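# Place orange-ringed plate on block, pin through pin hole

## Task

Lay the plate with the orange ring flat on top of the block, positioned over the post so that the block's pin passes through the plate's pin hole (the one small hole, of five, that differs from the rest). The plate must stay seated without the robot supporting it; at the end, open the gripper and withdraw the arms from it.

## Robot and tools

ROBOT AND FRAME. There are two arms, left_arm and right_arm, each ending in a parallel gripper. Positions and orientations in results use one shared scene frame: the origin sits on the table surface midway between the arms, +x points out across the table, +z points up, and left_arm is mounted toward +y. The arm names do not indicate which side of a camera image an arm appears on. Each gripper has its own axes: the fingers extend along its +z and separate along its y. The reported end_effector_position is the spot between the finger pads when closed, roughly 2 cm short of the fingertips; closing pushes the tips about 10 mm further along +z. Reported hand positions can be somewhat off, especially when an arm is stretched far.

THE 14-NUMBER ROW. Every motion command is a row of 14 plain numbers, each in [-1, 1], always covering both arms even if only one moves: left_arm dx, dy, dz, rx, ry, rz, opening, then right_arm dx, dy, dz, rx, ry, rz, opening. dx..rz are an offset, not a pose: a target displacement expressed in that gripper's own axes, measured from the gripper's pose in the most recent result that displayed it (or, before any result in the scene shows it, and for the second and later calls inside one reply, from where the robot stands when the action begins). A value of 1.0 equals 0.6 m for translation or 180 degrees for rotation; rx, ry, rz form a single rotation vector. Opening is absolute, not an offset: +1 is fully open (0.084 m), -1 is shut. Sending all-zero offsets is not a pause; it pulls the arm back to the reference pose. For an arm meant to stay still, give the offset back to its desired pose and the opening it should keep.

TOOLS.
- execute_actions: argument actions is a list holding at most one entry; optional pictures (boolean) controls whether camera images come back. An empty list just reports the current state. An action entry has rows (1 to 15 rows of 14 numbers) and steps (up to 15; default 15); each row lasts one control step of 1/30 s and the final row repeats to fill the remaining steps. All rows share the same reference pose; they do not build on each other. A wait entry has only steps (up to 300), counted from the previous result, so your thinking time is included. A refused call moves nothing.
- move: target is one 14-number row with the same conventions; speed is the path's top linear speed in m/s, 0.002 to 0.5 (default 0.25), with rotation capped at twice that value in rad/s. Each gripper follows a straight path toward its target, both paths finishing together, lasting 0.5 to 10 s; longer paths are cut off at 10 s. Rotations take the short way. Paths ignore obstacles and the other arm. The opening is applied when the move starts. Grippers may lag, drift, or overshoot speed near full reach. The result adds a move: line giving the outcome (done, off_target, moving, held, fault) and any limits: paced means the sent pose got clipped; held means a safety check blocked some steps, after which motion can surge well above speed. Each gripper's remaining distance from its target is also listed.
- wait: seconds from 0 to 10; the robot receives nothing new meanwhile.
- zoom_image: camera (cam_head_left, cam_head_right, cam_left_wrist, cam_right_wrist; all 672x504) and region [x0, y0, x1, y1] in pixels from the top-left, no larger than 504 by 504.
- finished_scene: pass the current scene's number to end and grade it; irreversible. The result states whether the goal was met.

CONTROL DETAILS. Each step, the commanded pose is limited to 70 mm and 16 degrees from the measured pose, then reached by damped inverse kinematics, favouring position over orientation. After an action ends, an arm continues only to its last clipped pose, so far targets may need several actions; check the result and send the remainder. The simulation keeps running while you think. Results carry a state line per arm (position in m, quaternion wxyz, velocities), grip_measured (finger opening on the command scale), possibly a Hand target line, a pose unreachable line when the clearance check altered a command, and HELD marks on blocked steps. Joint ranges (rad): waist and forearm roll and wrist roll -6.283 to 6.283, shoulder -2.059 to 2.094, elbow -3.927 to 0.192, wrist pitch -1.693 to 3.142.

GRIPPING. To hold a part, keep commanding an opening noticeably below grip_measured; the larger the gap, the firmer the squeeze (about 24 N per pad max for parts up to roughly 6 cm). Re-sending grip_measured still presses lightly. Closing fast can hit hard.

WHAT TO AVOID. Do not drop the plate, slam it, or shove anything hard; faster contact and targets set deeper past contact press harder. Never let anything leave the table. Keep the arms from striking each other. Torque faults (load limits: waist and shoulder 44.5, elbow and forearm roll 26.7, wrist pitch and wrist roll 17.8 N m, held weight included) freeze the arm for 10 s. Motors warm while holding loads: a MOTOR HOT warning appears at 65 °C and brakes engage at 80 °C. Occasional brief tugs on held parts or pushes on loose ones can occur; grip securely.

Each tool is called after "Emit:" in YAML: its name, and indented under it one key for each argument.

## Session

Emit:
execute_actions:
  actions: []

Scene clock: 0.00 s of 5100.00 s.
left_arm: end_effector_position=(+0.2697, +0.1118, +0.2510) grip_measured=+1.00 end_effector_quat_wxyz=(-0.346, +0.479, +0.778, +0.214) end_effector_velocity=(+0.001, +0.000, +0.000) end_effector_angular_velocity=(-0.000, -0.002, +0.001) | right_arm: end_effector_position=(+0.0602, -0.5967, +0.3296) grip_measured=+1.00 end_effector_quat_wxyz=(+0.714, -0.577, +0.391, +0.066) end_effector_velocity=(+0.001, -0.000, +0.000) end_effector_angular_velocity=(-0.001, -0.003, -0.002)
Joint positions: left_arm=[-0.769  0.388 -1.634  0.173  2.067 -2.924  0.084] | right_arm=[-1.808  0.077 -0.981  0.348  2.474 -0.61   0.084]
Joint velocities: left_arm=[ 0.001 -0.    -0.     0.001 -0.001 -0.001  0.   ] | right_arm=[ 0.     0.    -0.     0.003  0.001 -0.    -0.   ]
Hand target (left_arm): +0.270, +0.112, +0.251; -0.346, +0.479, +0.778, +0.214
Hand target (right_arm): +0.060, -0.597, +0.330; +0.714, -0.577, +0.391, +0.066

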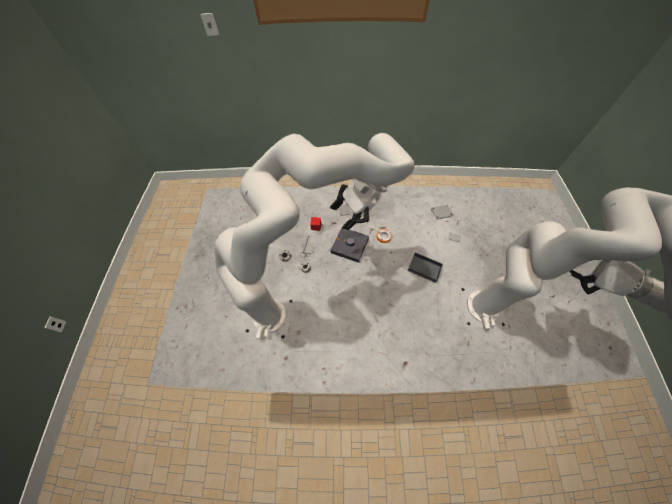

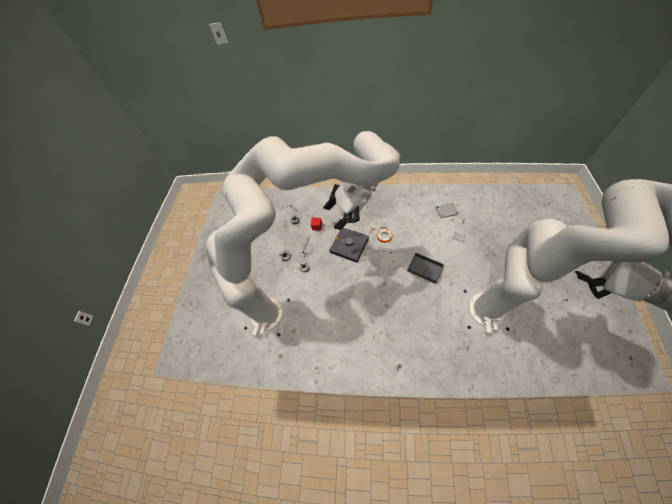

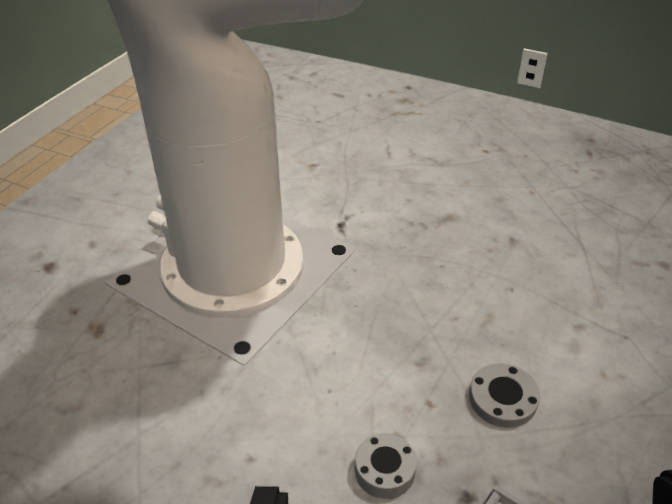

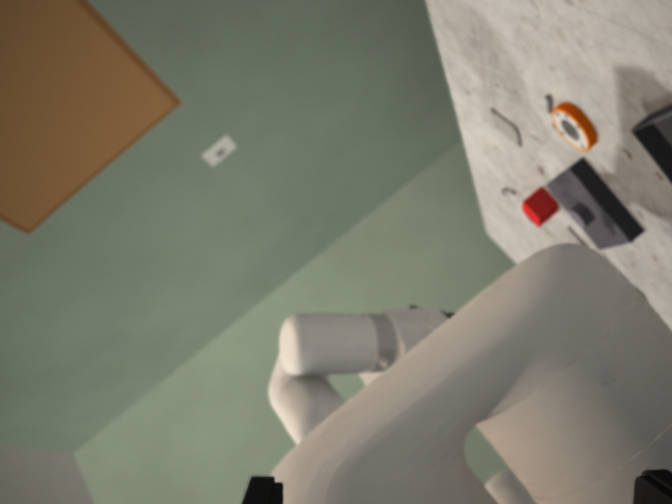

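Emit:
zoom_image:
  camera: "cam_head_left"
  region: [260, 180, 480, 300]

Emit:
zoom_image:
  camera: "cam_right_wrist"
  region: [480, 60, 672, 260]

Region (260, 180, 480, 300) of cam_head_left's 672x504 image, scaled by 2.291, with more detail than that image has; it fills the top 275 rows of this view, and the rest is white.

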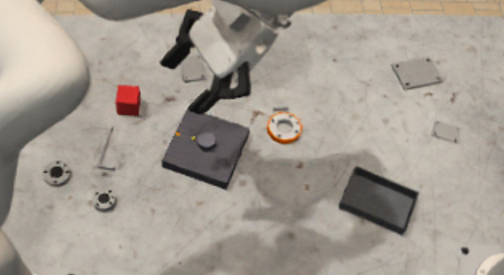

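Region (480, 60, 672, 260) of cam_right_wrist's 672x504 image, scaled by 2.520, with more detail than that image has; it fills the left 484 columns of this view, and the rest is white.

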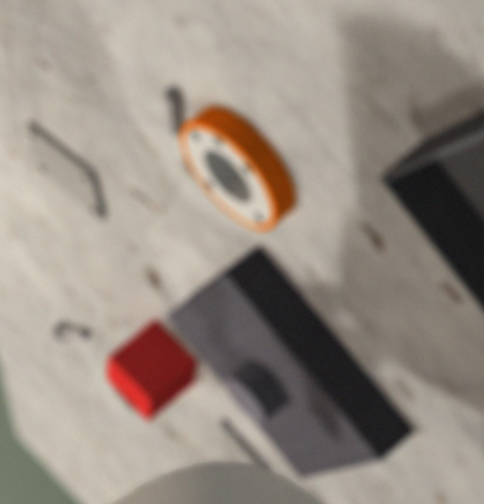

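Emit:
move:
  target: [-0.204, -0.098, -0.227, 0, -0.2667, 0, 1, 0, 0, 0, 0, 0, 0, 1]

Scene clock: 16.03 s of 5100.00 s.
left_arm: end_effector_position=(+0.2998, -0.0779, +0.2508) grip_measured=+1.00 end_effector_quat_wxyz=(+0.001, +0.525, +0.851, +0.002) end_effector_velocity=(+0.000, -0.001, +0.000) end_effector_angular_velocity=(-0.007, -0.002, +0.002) | right_arm: end_effector_position=(+0.0602, -0.5967, +0.3296) grip_measured=+1.00 end_effector_quat_wxyz=(+0.714, -0.577, +0.391, +0.066) end_effector_velocity=(+0.001, -0.000, -0.000) end_effector_angular_velocity=(-0.001, -0.001, -0.001)
Joint positions: left_arm=[-0.862  0.239 -1.506  0.005  1.267 -3.033  0.084] | right_arm=[-1.808  0.077 -0.981  0.348  2.474 -0.61   0.084]
Joint velocities: left_arm=[ 0.    -0.001  0.003 -0.002 -0.009 -0.002  0.   ] | right_arm=[ 0.001 -0.     0.     0.002 -0.001 -0.    -0.   ]
Hand target (left_arm): +0.300, -0.078, +0.251; +0.001, +0.525, +0.851, +0.002
Hand target (right_arm): +0.060, -0.597, +0.330; +0.714, -0.577, +0.391, +0.066
Off the commanded pose (left_arm): 0.001 m, 0 deg.
Off the commanded pose (right_arm): 0.000 m, 0 deg.
After step 90, 10.87 s passed at rest.
move: done

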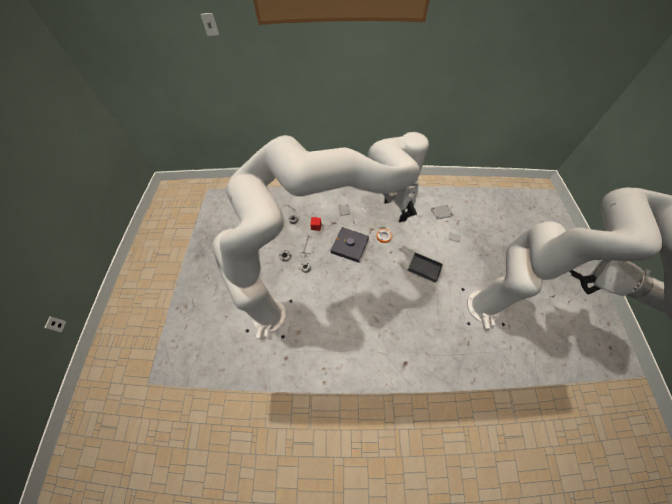

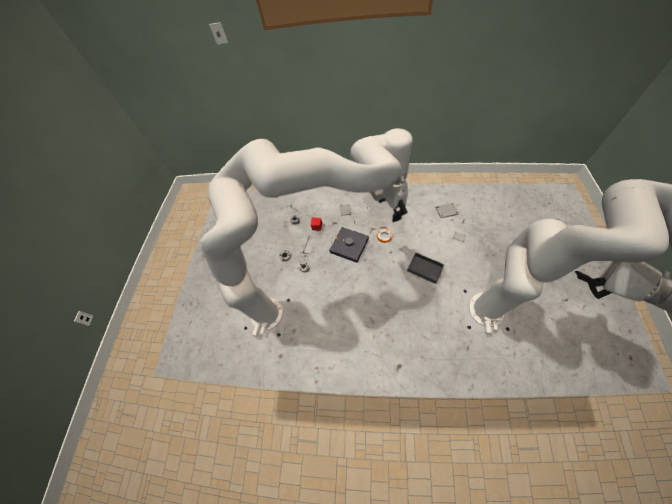

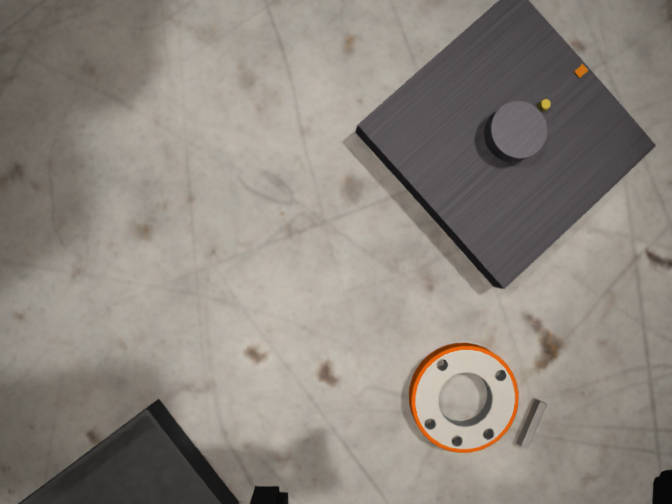

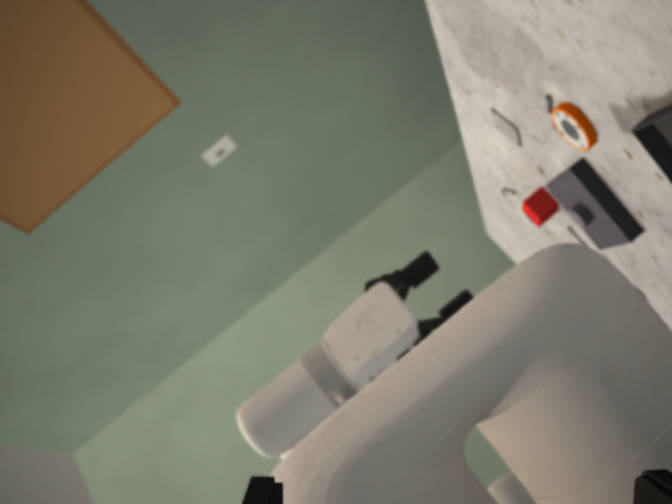

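Emit:
zoom_image:
  camera: "cam_left_wrist"
  region: [380, 320, 560, 470]

Emit:
zoom_image:
  camera: "cam_left_wrist"
  region: [440, 40, 620, 190]

Region (380, 320, 560, 470) of cam_left_wrist's 672x504 image, scaled by 2.800, with more detail than that image has.

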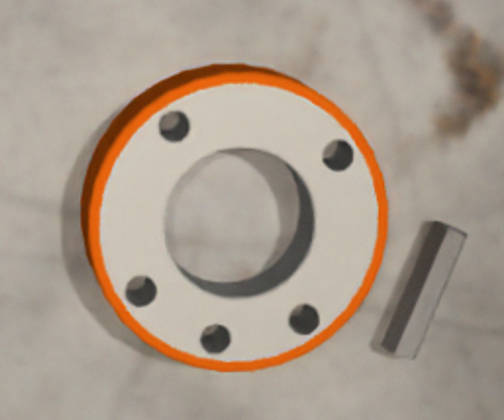

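Region (440, 40, 620, 190) of cam_left_wrist's 672x504 image, scaled by 2.800, with more detail than that image has.

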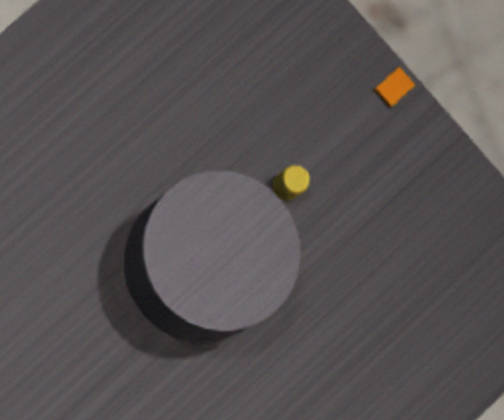

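Emit:
move:
  target: [-0.0367, 0.0767, 0.2167, 0, 0, 0.8333, 1, 0, 0, 0, 0, 0, 0, 1]
  speed: 0.4

Scene clock: 53.63 s of 5100.00 s.
left_arm: end_effector_position=(+0.3515, -0.0766, +0.1213) grip_measured=+1.00 end_effector_quat_wxyz=(-0.002, +0.958, -0.287, +0.002) end_effector_velocity=(-0.001, +0.001, -0.002) end_effector_angular_velocity=(+0.001, +0.004, -0.009) | right_arm: end_effector_position=(+0.0602, -0.5967, +0.3296) grip_measured=+1.00 end_effector_quat_wxyz=(+0.714, -0.577, +0.391, +0.066) end_effector_velocity=(-0.000, +0.000, +0.000) end_effector_angular_velocity=(+0.001, +0.000, -0.000)
Joint positions: left_arm=[-0.785  0.445 -1.421  0.006  0.975 -0.341  0.084] | right_arm=[-1.808  0.077 -0.981  0.348  2.474 -0.61   0.084]
Joint velocities: left_arm=[ 0.     0.     0.003 -0.003 -0.     0.011  0.   ] | right_arm=[-0.001  0.     0.    -0.001  0.    -0.     0.   ]
Hand target (left_arm): +0.351, -0.077, +0.121; -0.002, +0.958, -0.287, +0.002
Hand target (right_arm): +0.060, -0.597, +0.330; +0.714, -0.577, +0.391, +0.066
Off the commanded pose (left_arm): 0.000 m, 0 deg.
Off the commanded pose (right_arm): 0.000 m, 0 deg.
After step 90, 30.80 s passed at rest.
move: done

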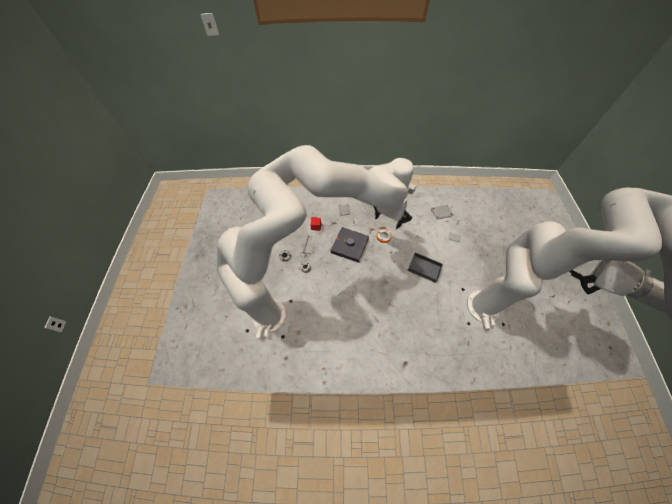

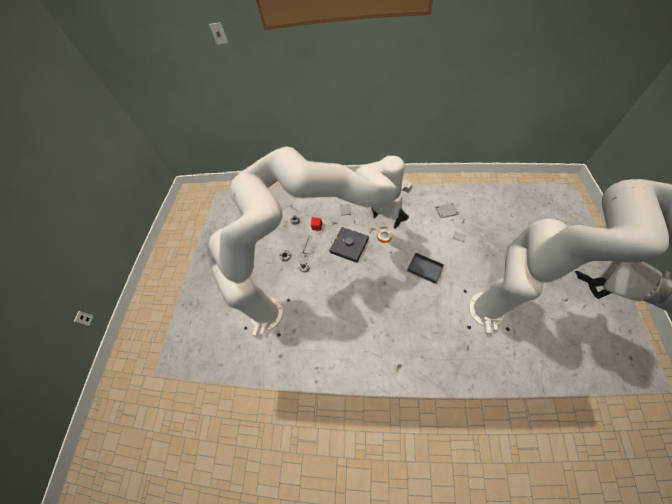

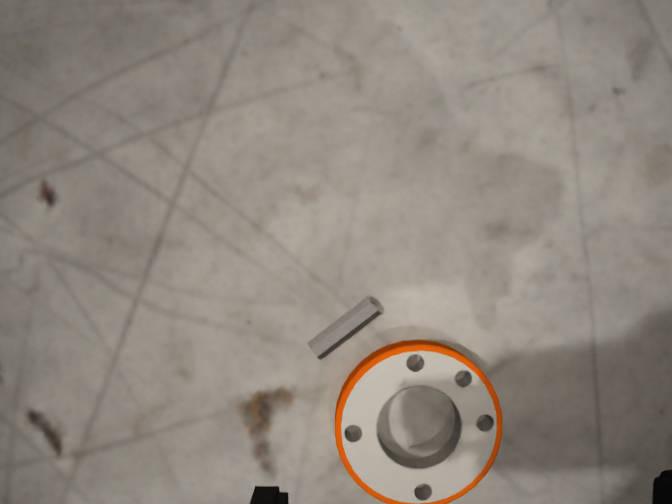

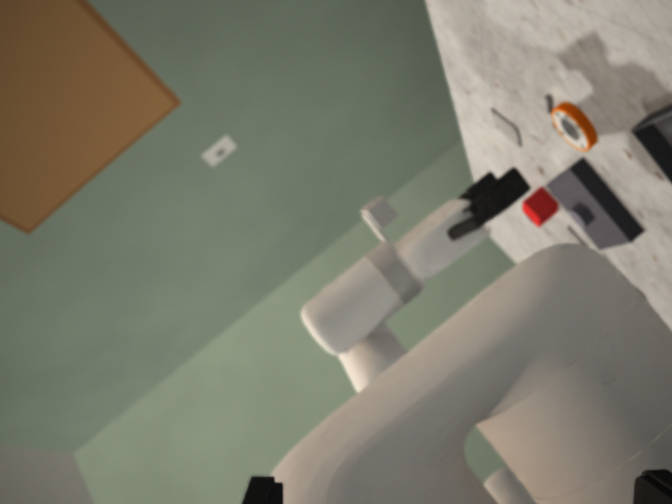

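Emit:
move:
  target: [0, 0, 0.167, 0, 0, 0, 1, 0, 0, 0, 0, 0, 0, 1]
  speed: 0.15

Scene clock: 64.77 s of 5100.00 s.
left_arm: end_effector_position=(+0.3523, -0.0767, +0.0220) grip_measured=+1.00 end_effector_quat_wxyz=(-0.001, +0.958, -0.287, +0.002) end_effector_velocity=(-0.003, +0.003, -0.007) end_effector_angular_velocity=(+0.010, +0.008, -0.000) | right_arm: end_effector_position=(+0.0602, -0.5967, +0.3296) grip_measured=+1.00 end_effector_quat_wxyz=(+0.714, -0.577, +0.391, +0.066) end_effector_velocity=(+0.000, +0.000, +0.000) end_effector_angular_velocity=(+0.000, -0.000, -0.000)
Joint positions: left_arm=[-0.784  0.61  -1.366  0.007  0.753 -0.341  0.084] | right_arm=[-1.808  0.077 -0.981  0.348  2.474 -0.61   0.084]
Joint velocities: left_arm=[-0.     0.009  0.005  0.    -0.002 -0.    -0.   ] | right_arm=[-0. -0.  0.  0.  0.  0.  0.]
Hand target (left_arm): +0.352, -0.076, +0.021; -0.002, +0.958, -0.287, +0.002
Hand target (right_arm): +0.060, -0.597, +0.330; +0.714, -0.577, +0.391, +0.066
Off the commanded pose (left_arm): 0.001 m, 0 deg.
Off the commanded pose (right_arm): 0.000 m, 0 deg.
After step 90, 7.03 s passed at rest.
move: done

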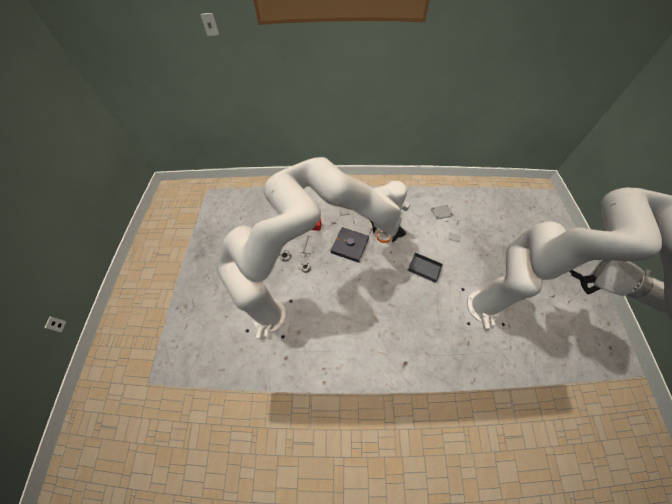

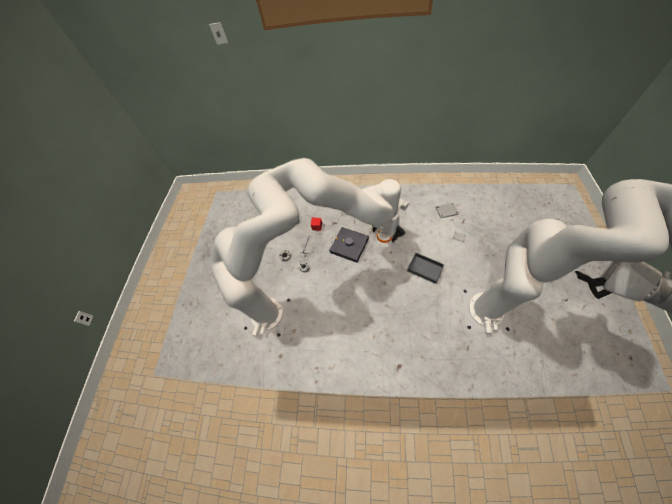

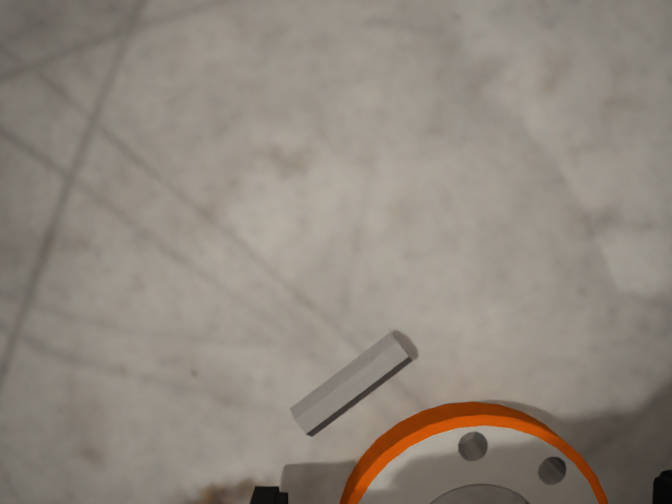

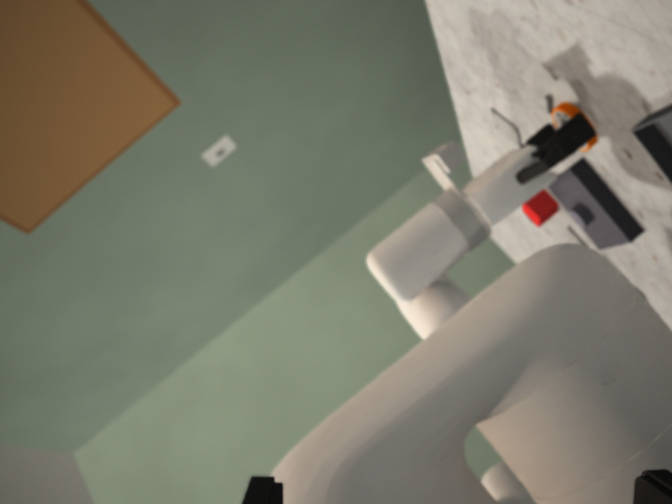

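Emit:
zoom_image:
  camera: "cam_right_wrist"
  region: [500, 80, 640, 200]

Region (500, 80, 640, 200) of cam_right_wrist's 672x504 image, scaled by 3.600, with more detail than that image has; it fills the top 432 rows of this view, and the rest is white.

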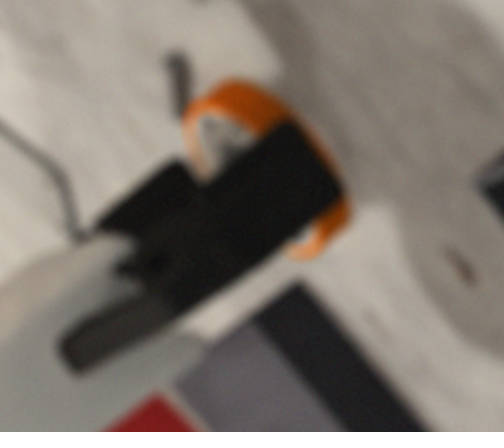

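Emit:
move:
  target: [0, 0, 0.0117, 0, 0, 0, 1, 0, 0, 0, 0, 0, 0, 1]
  speed: 0.03

Emit:
move:
  target: [0, 0, 0, 0, 0, 0, 0.1, 0, 0, 0, 0, 0, 0, 1]
  speed: 0.03

Scene clock: 71.90 s of 5100.00 s.
left_arm: end_effector_position=(+0.3523, -0.0767, +0.0151) grip_measured=+1.00 end_effector_quat_wxyz=(-0.001, +0.958, -0.287, +0.002) end_effector_velocity=(+0.001, -0.002, +0.001) end_effector_angular_velocity=(-0.004, -0.003, -0.000) | right_arm: end_effector_position=(+0.0602, -0.5967, +0.3296) grip_measured=+1.00 end_effector_quat_wxyz=(+0.714, -0.577, +0.391, +0.066) end_effector_velocity=(+0.000, +0.000, -0.000) end_effector_angular_velocity=(+0.001, +0.001, +0.000)
Joint positions: left_arm=[-0.784  0.624 -1.366  0.008  0.74  -0.342  0.084] | right_arm=[-1.808  0.077 -0.981  0.348  2.474 -0.61   0.084]
Joint velocities: left_arm=[-0.     0.002 -0.003 -0.    -0.004  0.     0.   ] | right_arm=[ 0.     0.     0.    -0.    -0.     0.001 -0.   ]
Hand target (left_arm): +0.352, -0.077, +0.015; -0.001, +0.958, -0.287, +0.002
Hand target (right_arm): +0.060, -0.597, +0.330; +0.714, -0.577, +0.391, +0.066
Off the commanded pose (left_arm): 0.000 m, 0 deg.
Off the commanded pose (right_arm): 0.000 m, 0 deg.
After step 90, 3.43 s passed at rest.
move: done

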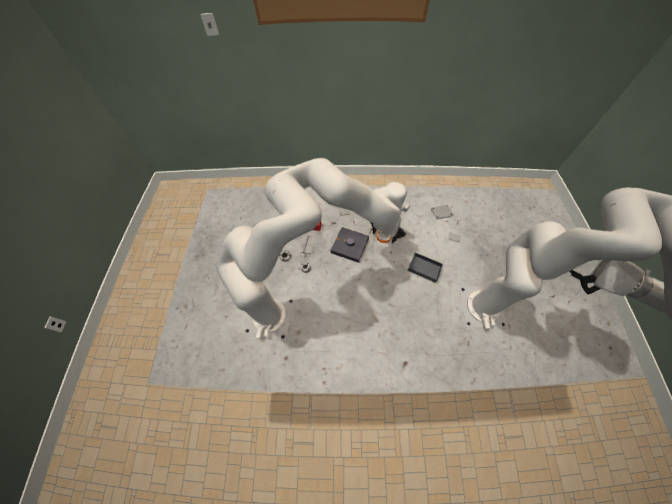

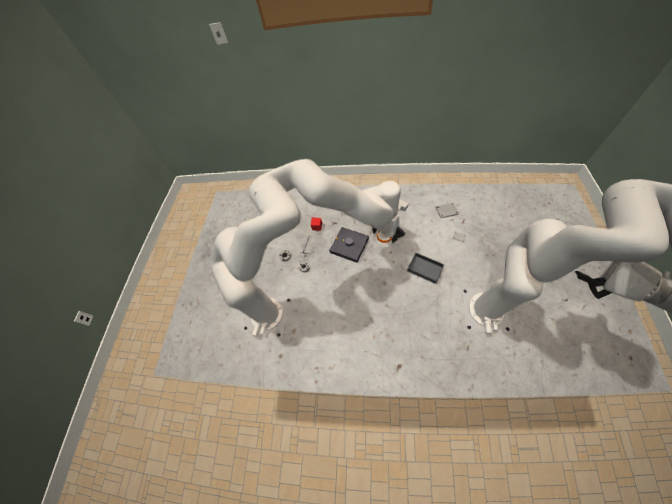

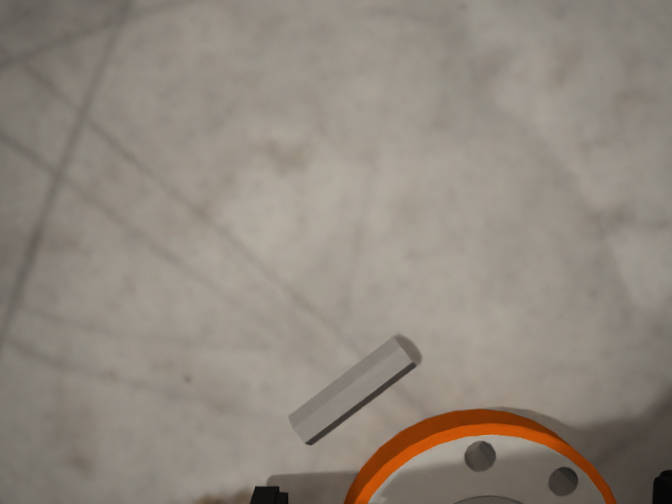

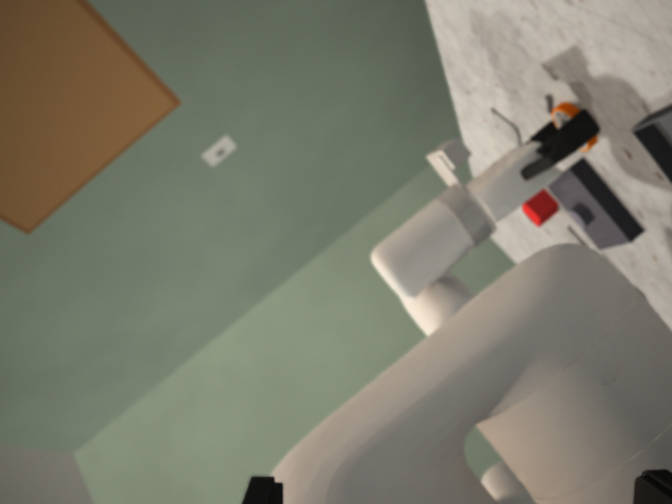

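Scene clock: 72.40 s of 5100.00 s.
left_arm: end_effector_position=(+0.3534, -0.0783, +0.0173) grip_measured=+0.45 end_effector_quat_wxyz=(+0.000, +0.958, -0.287, +0.005) end_effector_velocity=(-0.000, +0.001, -0.002) end_effector_angular_velocity=(+0.002, +0.003, +0.001) | right_arm: end_effector_position=(+0.0602, -0.5967, +0.3296) grip_measured=+1.00 end_effector_quat_wxyz=(+0.714, -0.577, +0.391, +0.066) end_effector_velocity=(-0.000, +0.000, +0.000) end_effector_angular_velocity=(+0.001, +0.000, +0.001)
Joint positions: left_arm=[-0.784  0.622 -1.368  0.007  0.739 -0.342  0.063] | right_arm=[-1.808  0.077 -0.981  0.348  2.474 -0.61   0.084]
Joint velocities: left_arm=[ 0.001  0.002  0.001 -0.001  0.     0.     0.   ] | right_arm=[ 0.    -0.     0.    -0.001  0.    -0.     0.   ]
Hand target (left_arm): +0.352, -0.077, +0.015; -0.001, +0.958, -0.287, +0.002
Hand target (right_arm): +0.060, -0.597, +0.330; +0.714, -0.577, +0.391, +0.066
Off the commanded pose (left_arm): 0.003 m, 0 deg.
Off the commanded pose (right_arm): 0.000 m, 0 deg.
move: done

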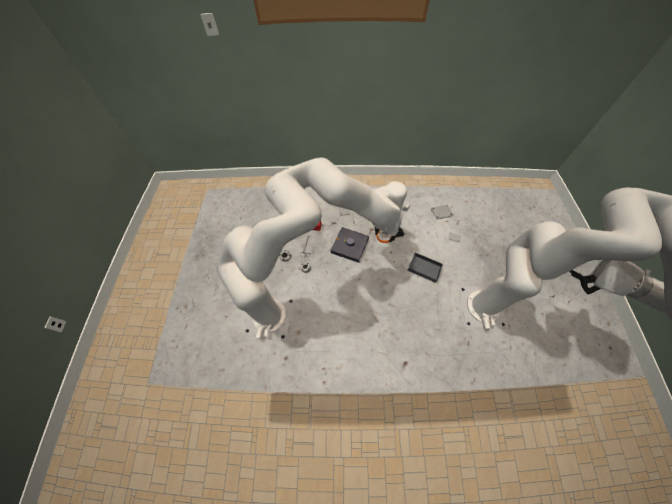

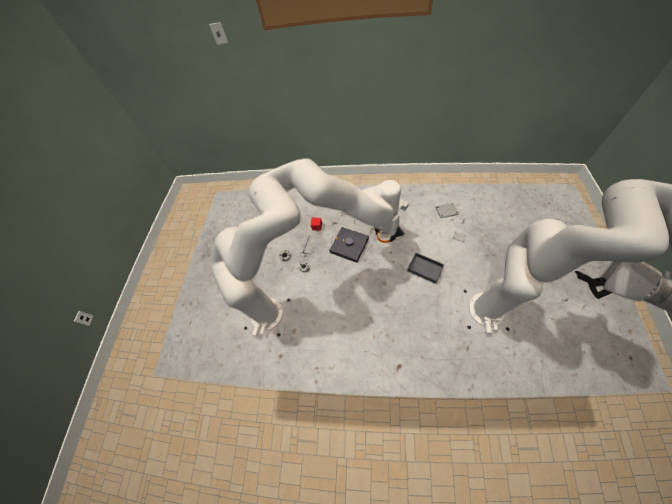

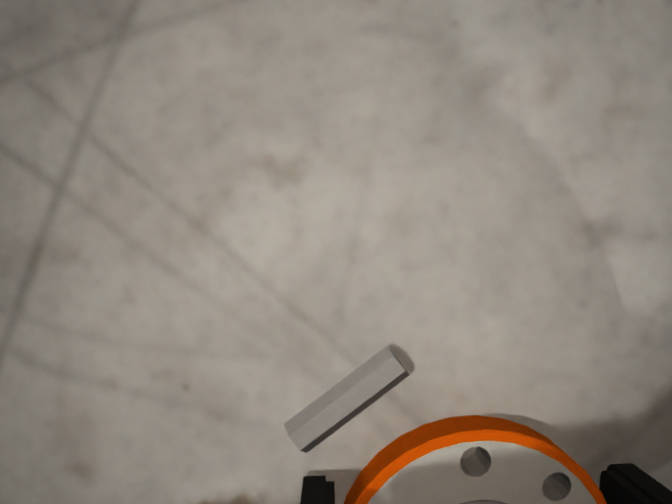

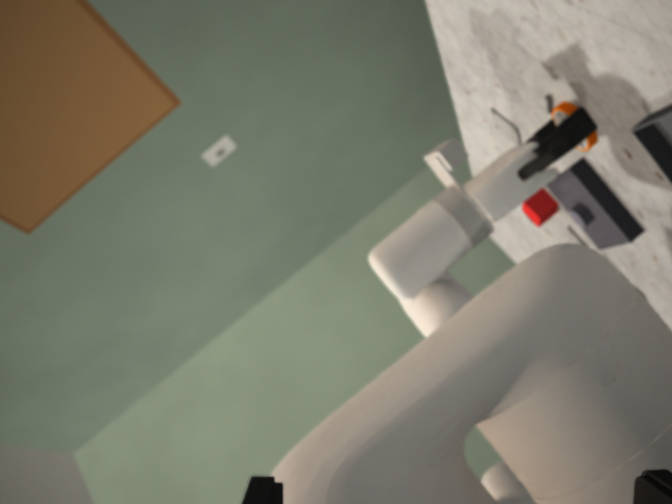

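Emit:
move:
  target: [0, 0, -0.12, 0, 0, 0, -0.3, 0, 0, 0, 0, 0, 0, 1]
  speed: 0.15

Emit:
move:
  target: [-0.2132, -0.1685, 0, 0, 0, -0.8, -0.3, 0, 0, 0, 0, 0, 0, 1]
  speed: 0.35

Scene clock: 82.27 s of 5100.00 s.
left_arm: end_effector_position=(+0.3523, -0.0776, +0.0880) grip_measured=+0.45 end_effector_quat_wxyz=(-0.000, +0.958, -0.287, +0.004) end_effector_velocity=(+0.002, -0.003, +0.007) end_effector_angular_velocity=(-0.008, -0.007, -0.000) | right_arm: end_effector_position=(+0.0602, -0.5967, +0.3296) grip_measured=+1.00 end_effector_quat_wxyz=(+0.714, -0.577, +0.391, +0.066) end_effector_velocity=(+0.000, -0.000, -0.000) end_effector_angular_velocity=(-0.001, +0.001, -0.000)
Joint positions: left_arm=[-0.785  0.494 -1.391  0.006  0.891 -0.341  0.063] | right_arm=[-1.808  0.077 -0.981  0.348  2.474 -0.61   0.084]
Joint velocities: left_arm=[ 0.    -0.008 -0.009  0.     0.006  0.001  0.   ] | right_arm=[ 0.     0.    -0.    -0.    -0.001  0.    -0.   ]
Hand target (left_arm): +0.353, -0.078, +0.089; +0.000, +0.958, -0.287, +0.005
Hand target (right_arm): +0.060, -0.597, +0.330; +0.714, -0.577, +0.391, +0.066
Off the commanded pose (left_arm): 0.001 m, 0 deg.
Off the commanded pose (right_arm): 0.000 m, 0 deg.
After step 90, 5.97 s passed at rest.
move: done

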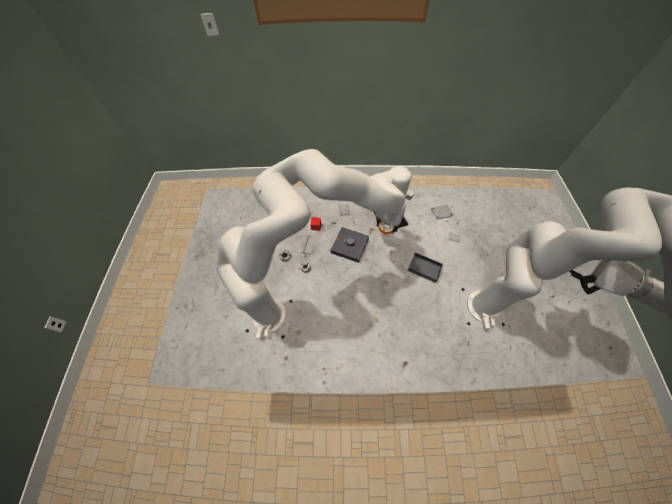

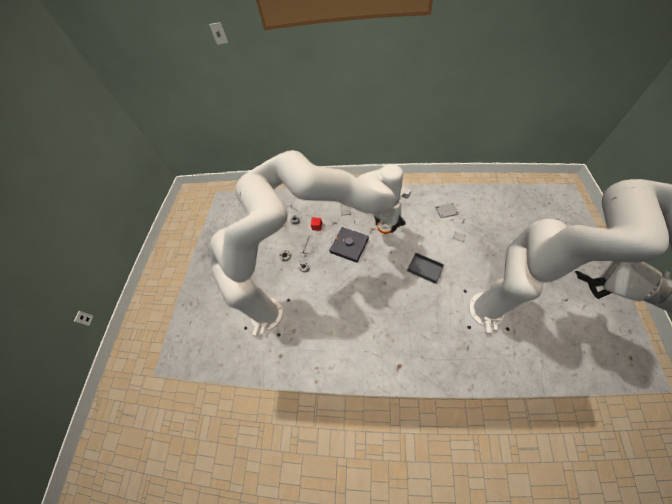

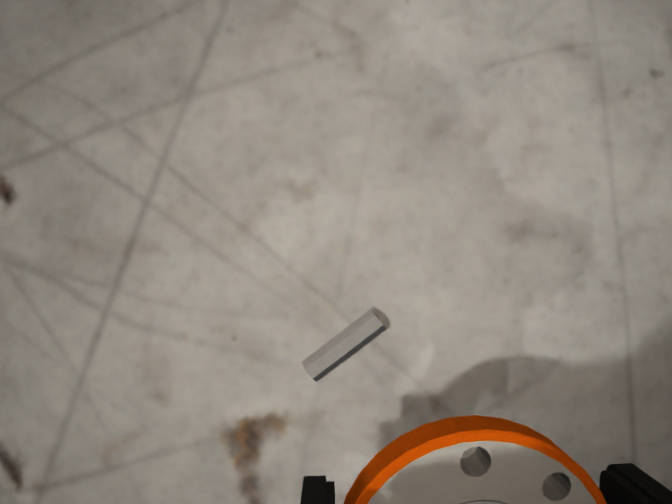

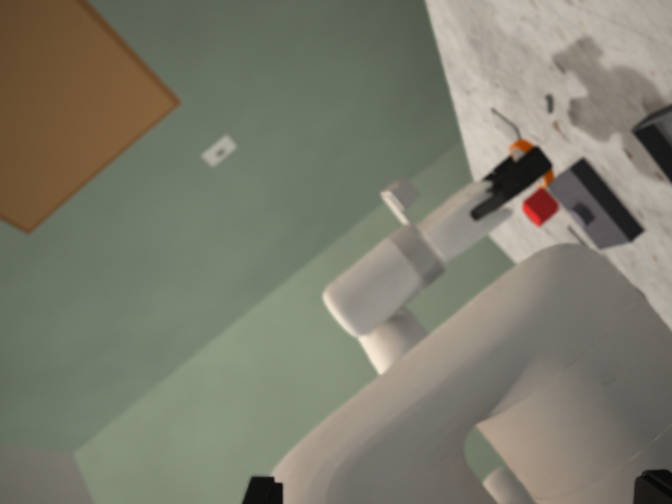

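Scene clock: 86.37 s of 5100.00 s.
left_arm: end_effector_position=(+0.3005, +0.0769, +0.0872) grip_measured=+0.45 end_effector_quat_wxyz=(+0.003, +0.569, +0.822, +0.001) end_effector_velocity=(-0.001, +0.001, -0.001) end_effector_angular_velocity=(+0.003, -0.001, +0.009) | right_arm: end_effector_position=(+0.0602, -0.5967, +0.3296) grip_measured=+1.00 end_effector_quat_wxyz=(+0.714, -0.577, +0.391, +0.066) end_effector_velocity=(-0.000, +0.000, -0.000) end_effector_angular_velocity=(+0.000, -0.000, +0.000)
Joint positions: left_arm=[-0.66   0.044 -0.749  0.006  0.699 -2.729  0.063] | right_arm=[-1.808  0.077 -0.981  0.348  2.474 -0.61   0.084]
Joint velocities: left_arm=[-0.    -0.001  0.004  0.004 -0.001 -0.012  0.   ] | right_arm=[-0.     0.     0.    -0.    -0.    -0.001 -0.   ]
Hand target (left_arm): +0.300, +0.077, +0.087; +0.003, +0.569, +0.823, +0.001
Hand target (right_arm): +0.060, -0.597, +0.330; +0.714, -0.577, +0.391, +0.066
Off the commanded pose (left_arm): 0.001 m, 0 deg.
Off the commanded pose (right_arm): 0.000 m, 0 deg.
move: done

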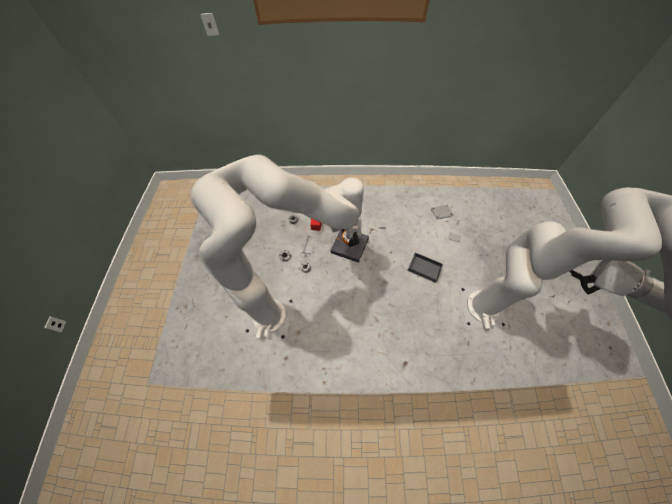

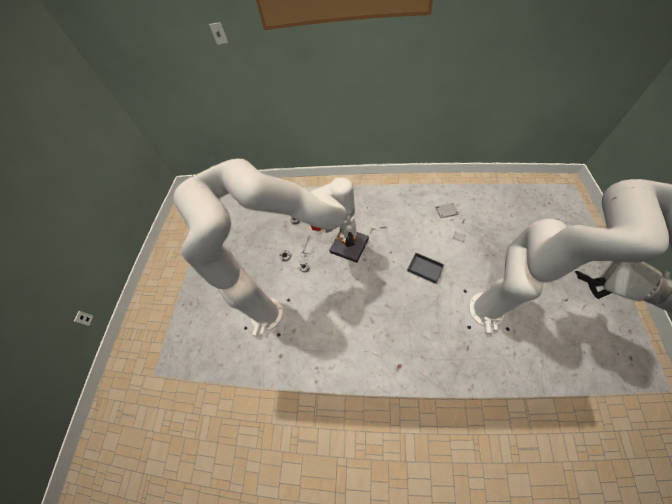

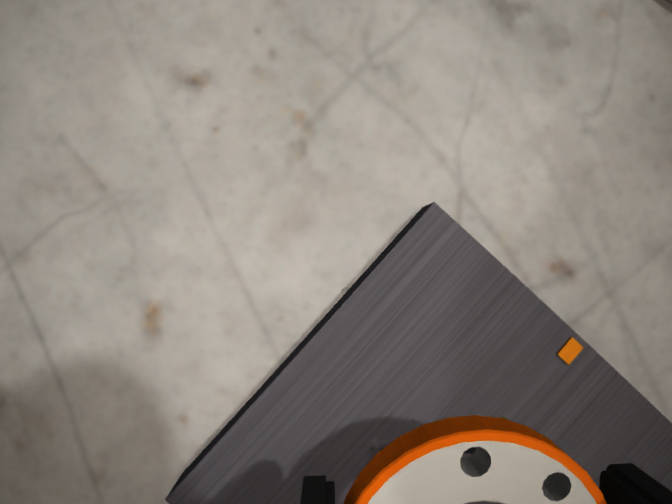

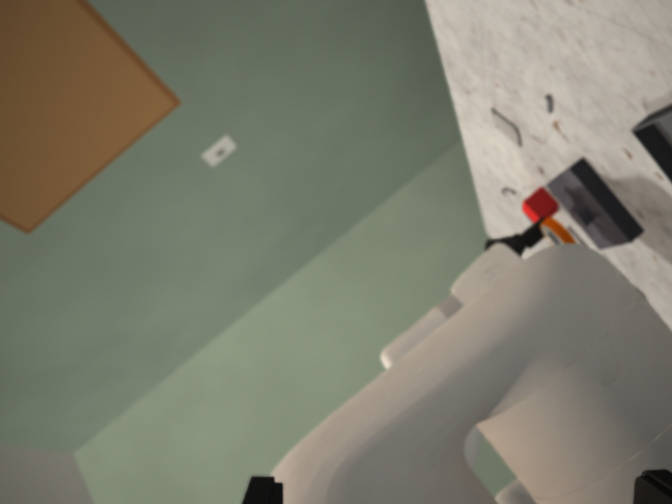

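Emit:
move:
  target: [-0.0833, 0, 0, 0, 0, 0, -0.3, 0, 0, 0, 0, 0, 0, 1]
  speed: 0.15

Scene clock: 101.60 s of 5100.00 s.
left_arm: end_effector_position=(+0.3181, +0.0306, +0.0874) grip_measured=+0.45 end_effector_quat_wxyz=(+0.003, +0.569, +0.822, +0.001) end_effector_velocity=(+0.001, -0.003, +0.001) end_effector_angular_velocity=(-0.001, -0.001, -0.001) | right_arm: end_effector_position=(+0.0602, -0.5967, +0.3296) grip_measured=+1.00 end_effector_quat_wxyz=(+0.714, -0.577, +0.391, +0.066) end_effector_velocity=(-0.000, +0.000, -0.000) end_effector_angular_velocity=(+0.001, +0.000, -0.000)
Joint positions: left_arm=[-0.703  0.179 -0.925  0.006  0.74  -2.772  0.063] | right_arm=[-1.808  0.077 -0.981  0.348  2.474 -0.61   0.084]
Joint velocities: left_arm=[-0.003  0.007 -0.012 -0.001  0.003 -0.002  0.   ] | right_arm=[-0.001  0.     0.    -0.001  0.    -0.    -0.   ]
Hand target (left_arm): +0.318, +0.030, +0.087; +0.003, +0.569, +0.822, +0.001
Hand target (right_arm): +0.060, -0.597, +0.330; +0.714, -0.577, +0.391, +0.066
Off the commanded pose (left_arm): 0.000 m, 0 deg.
Off the commanded pose (right_arm): 0.000 m, 0 deg.
After step 90, 11.40 s passed at rest.
move: done

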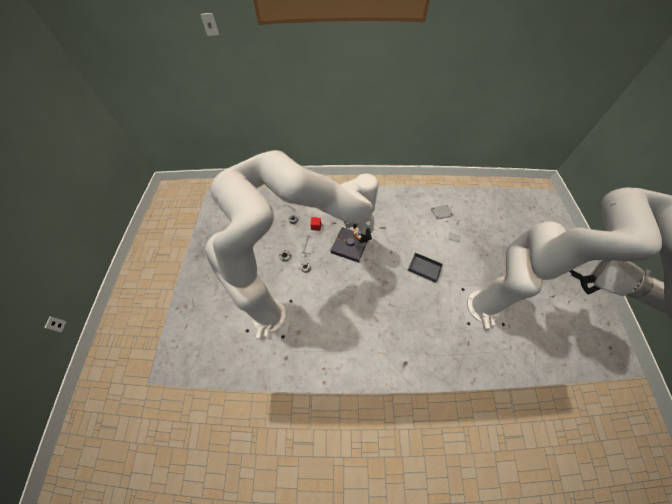

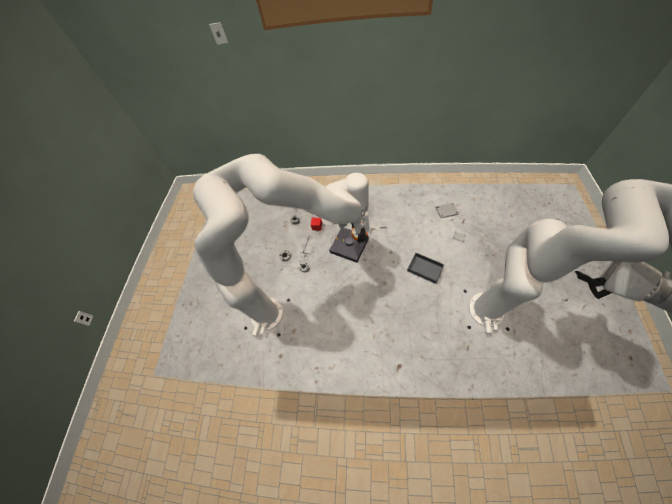

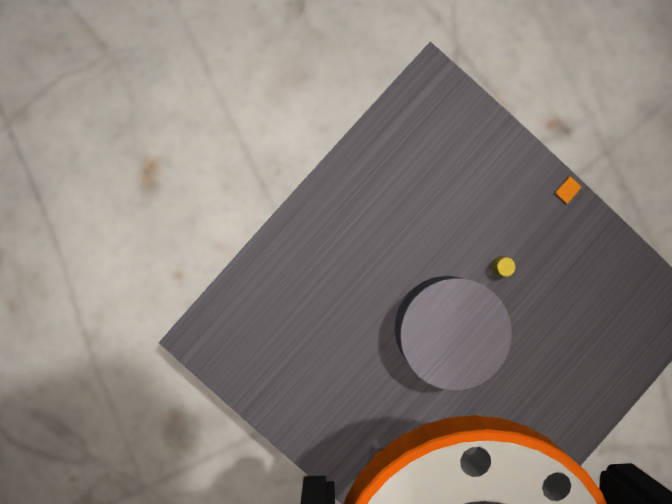

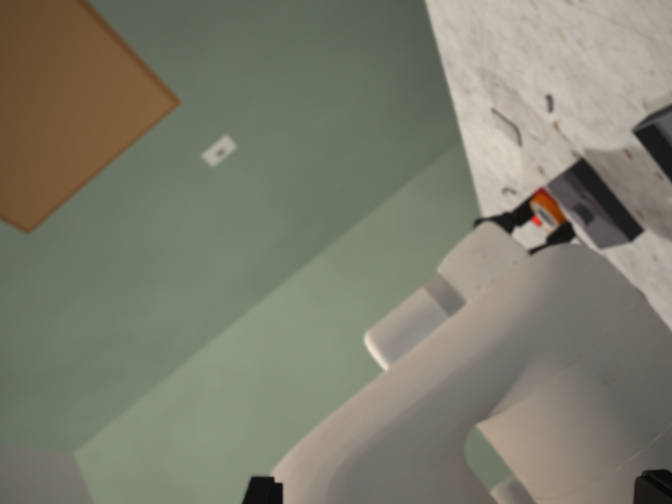

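Emit:
zoom_image:
  camera: "cam_left_wrist"
  region: [370, 240, 622, 504]

Region (370, 240, 622, 504) of cam_left_wrist's 672x504 image, scaled by 1.909, with more detail than that image has; it fills the left 481 columns of this view, and the rest is white.

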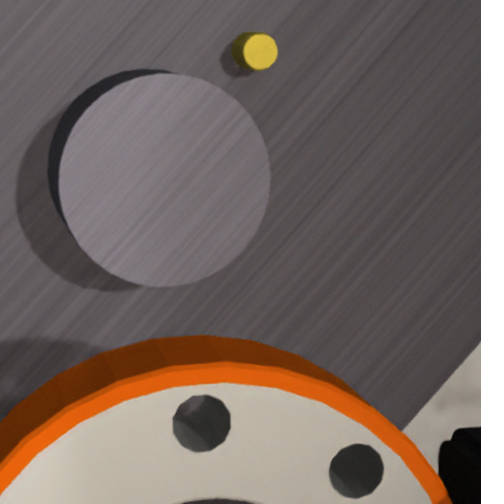

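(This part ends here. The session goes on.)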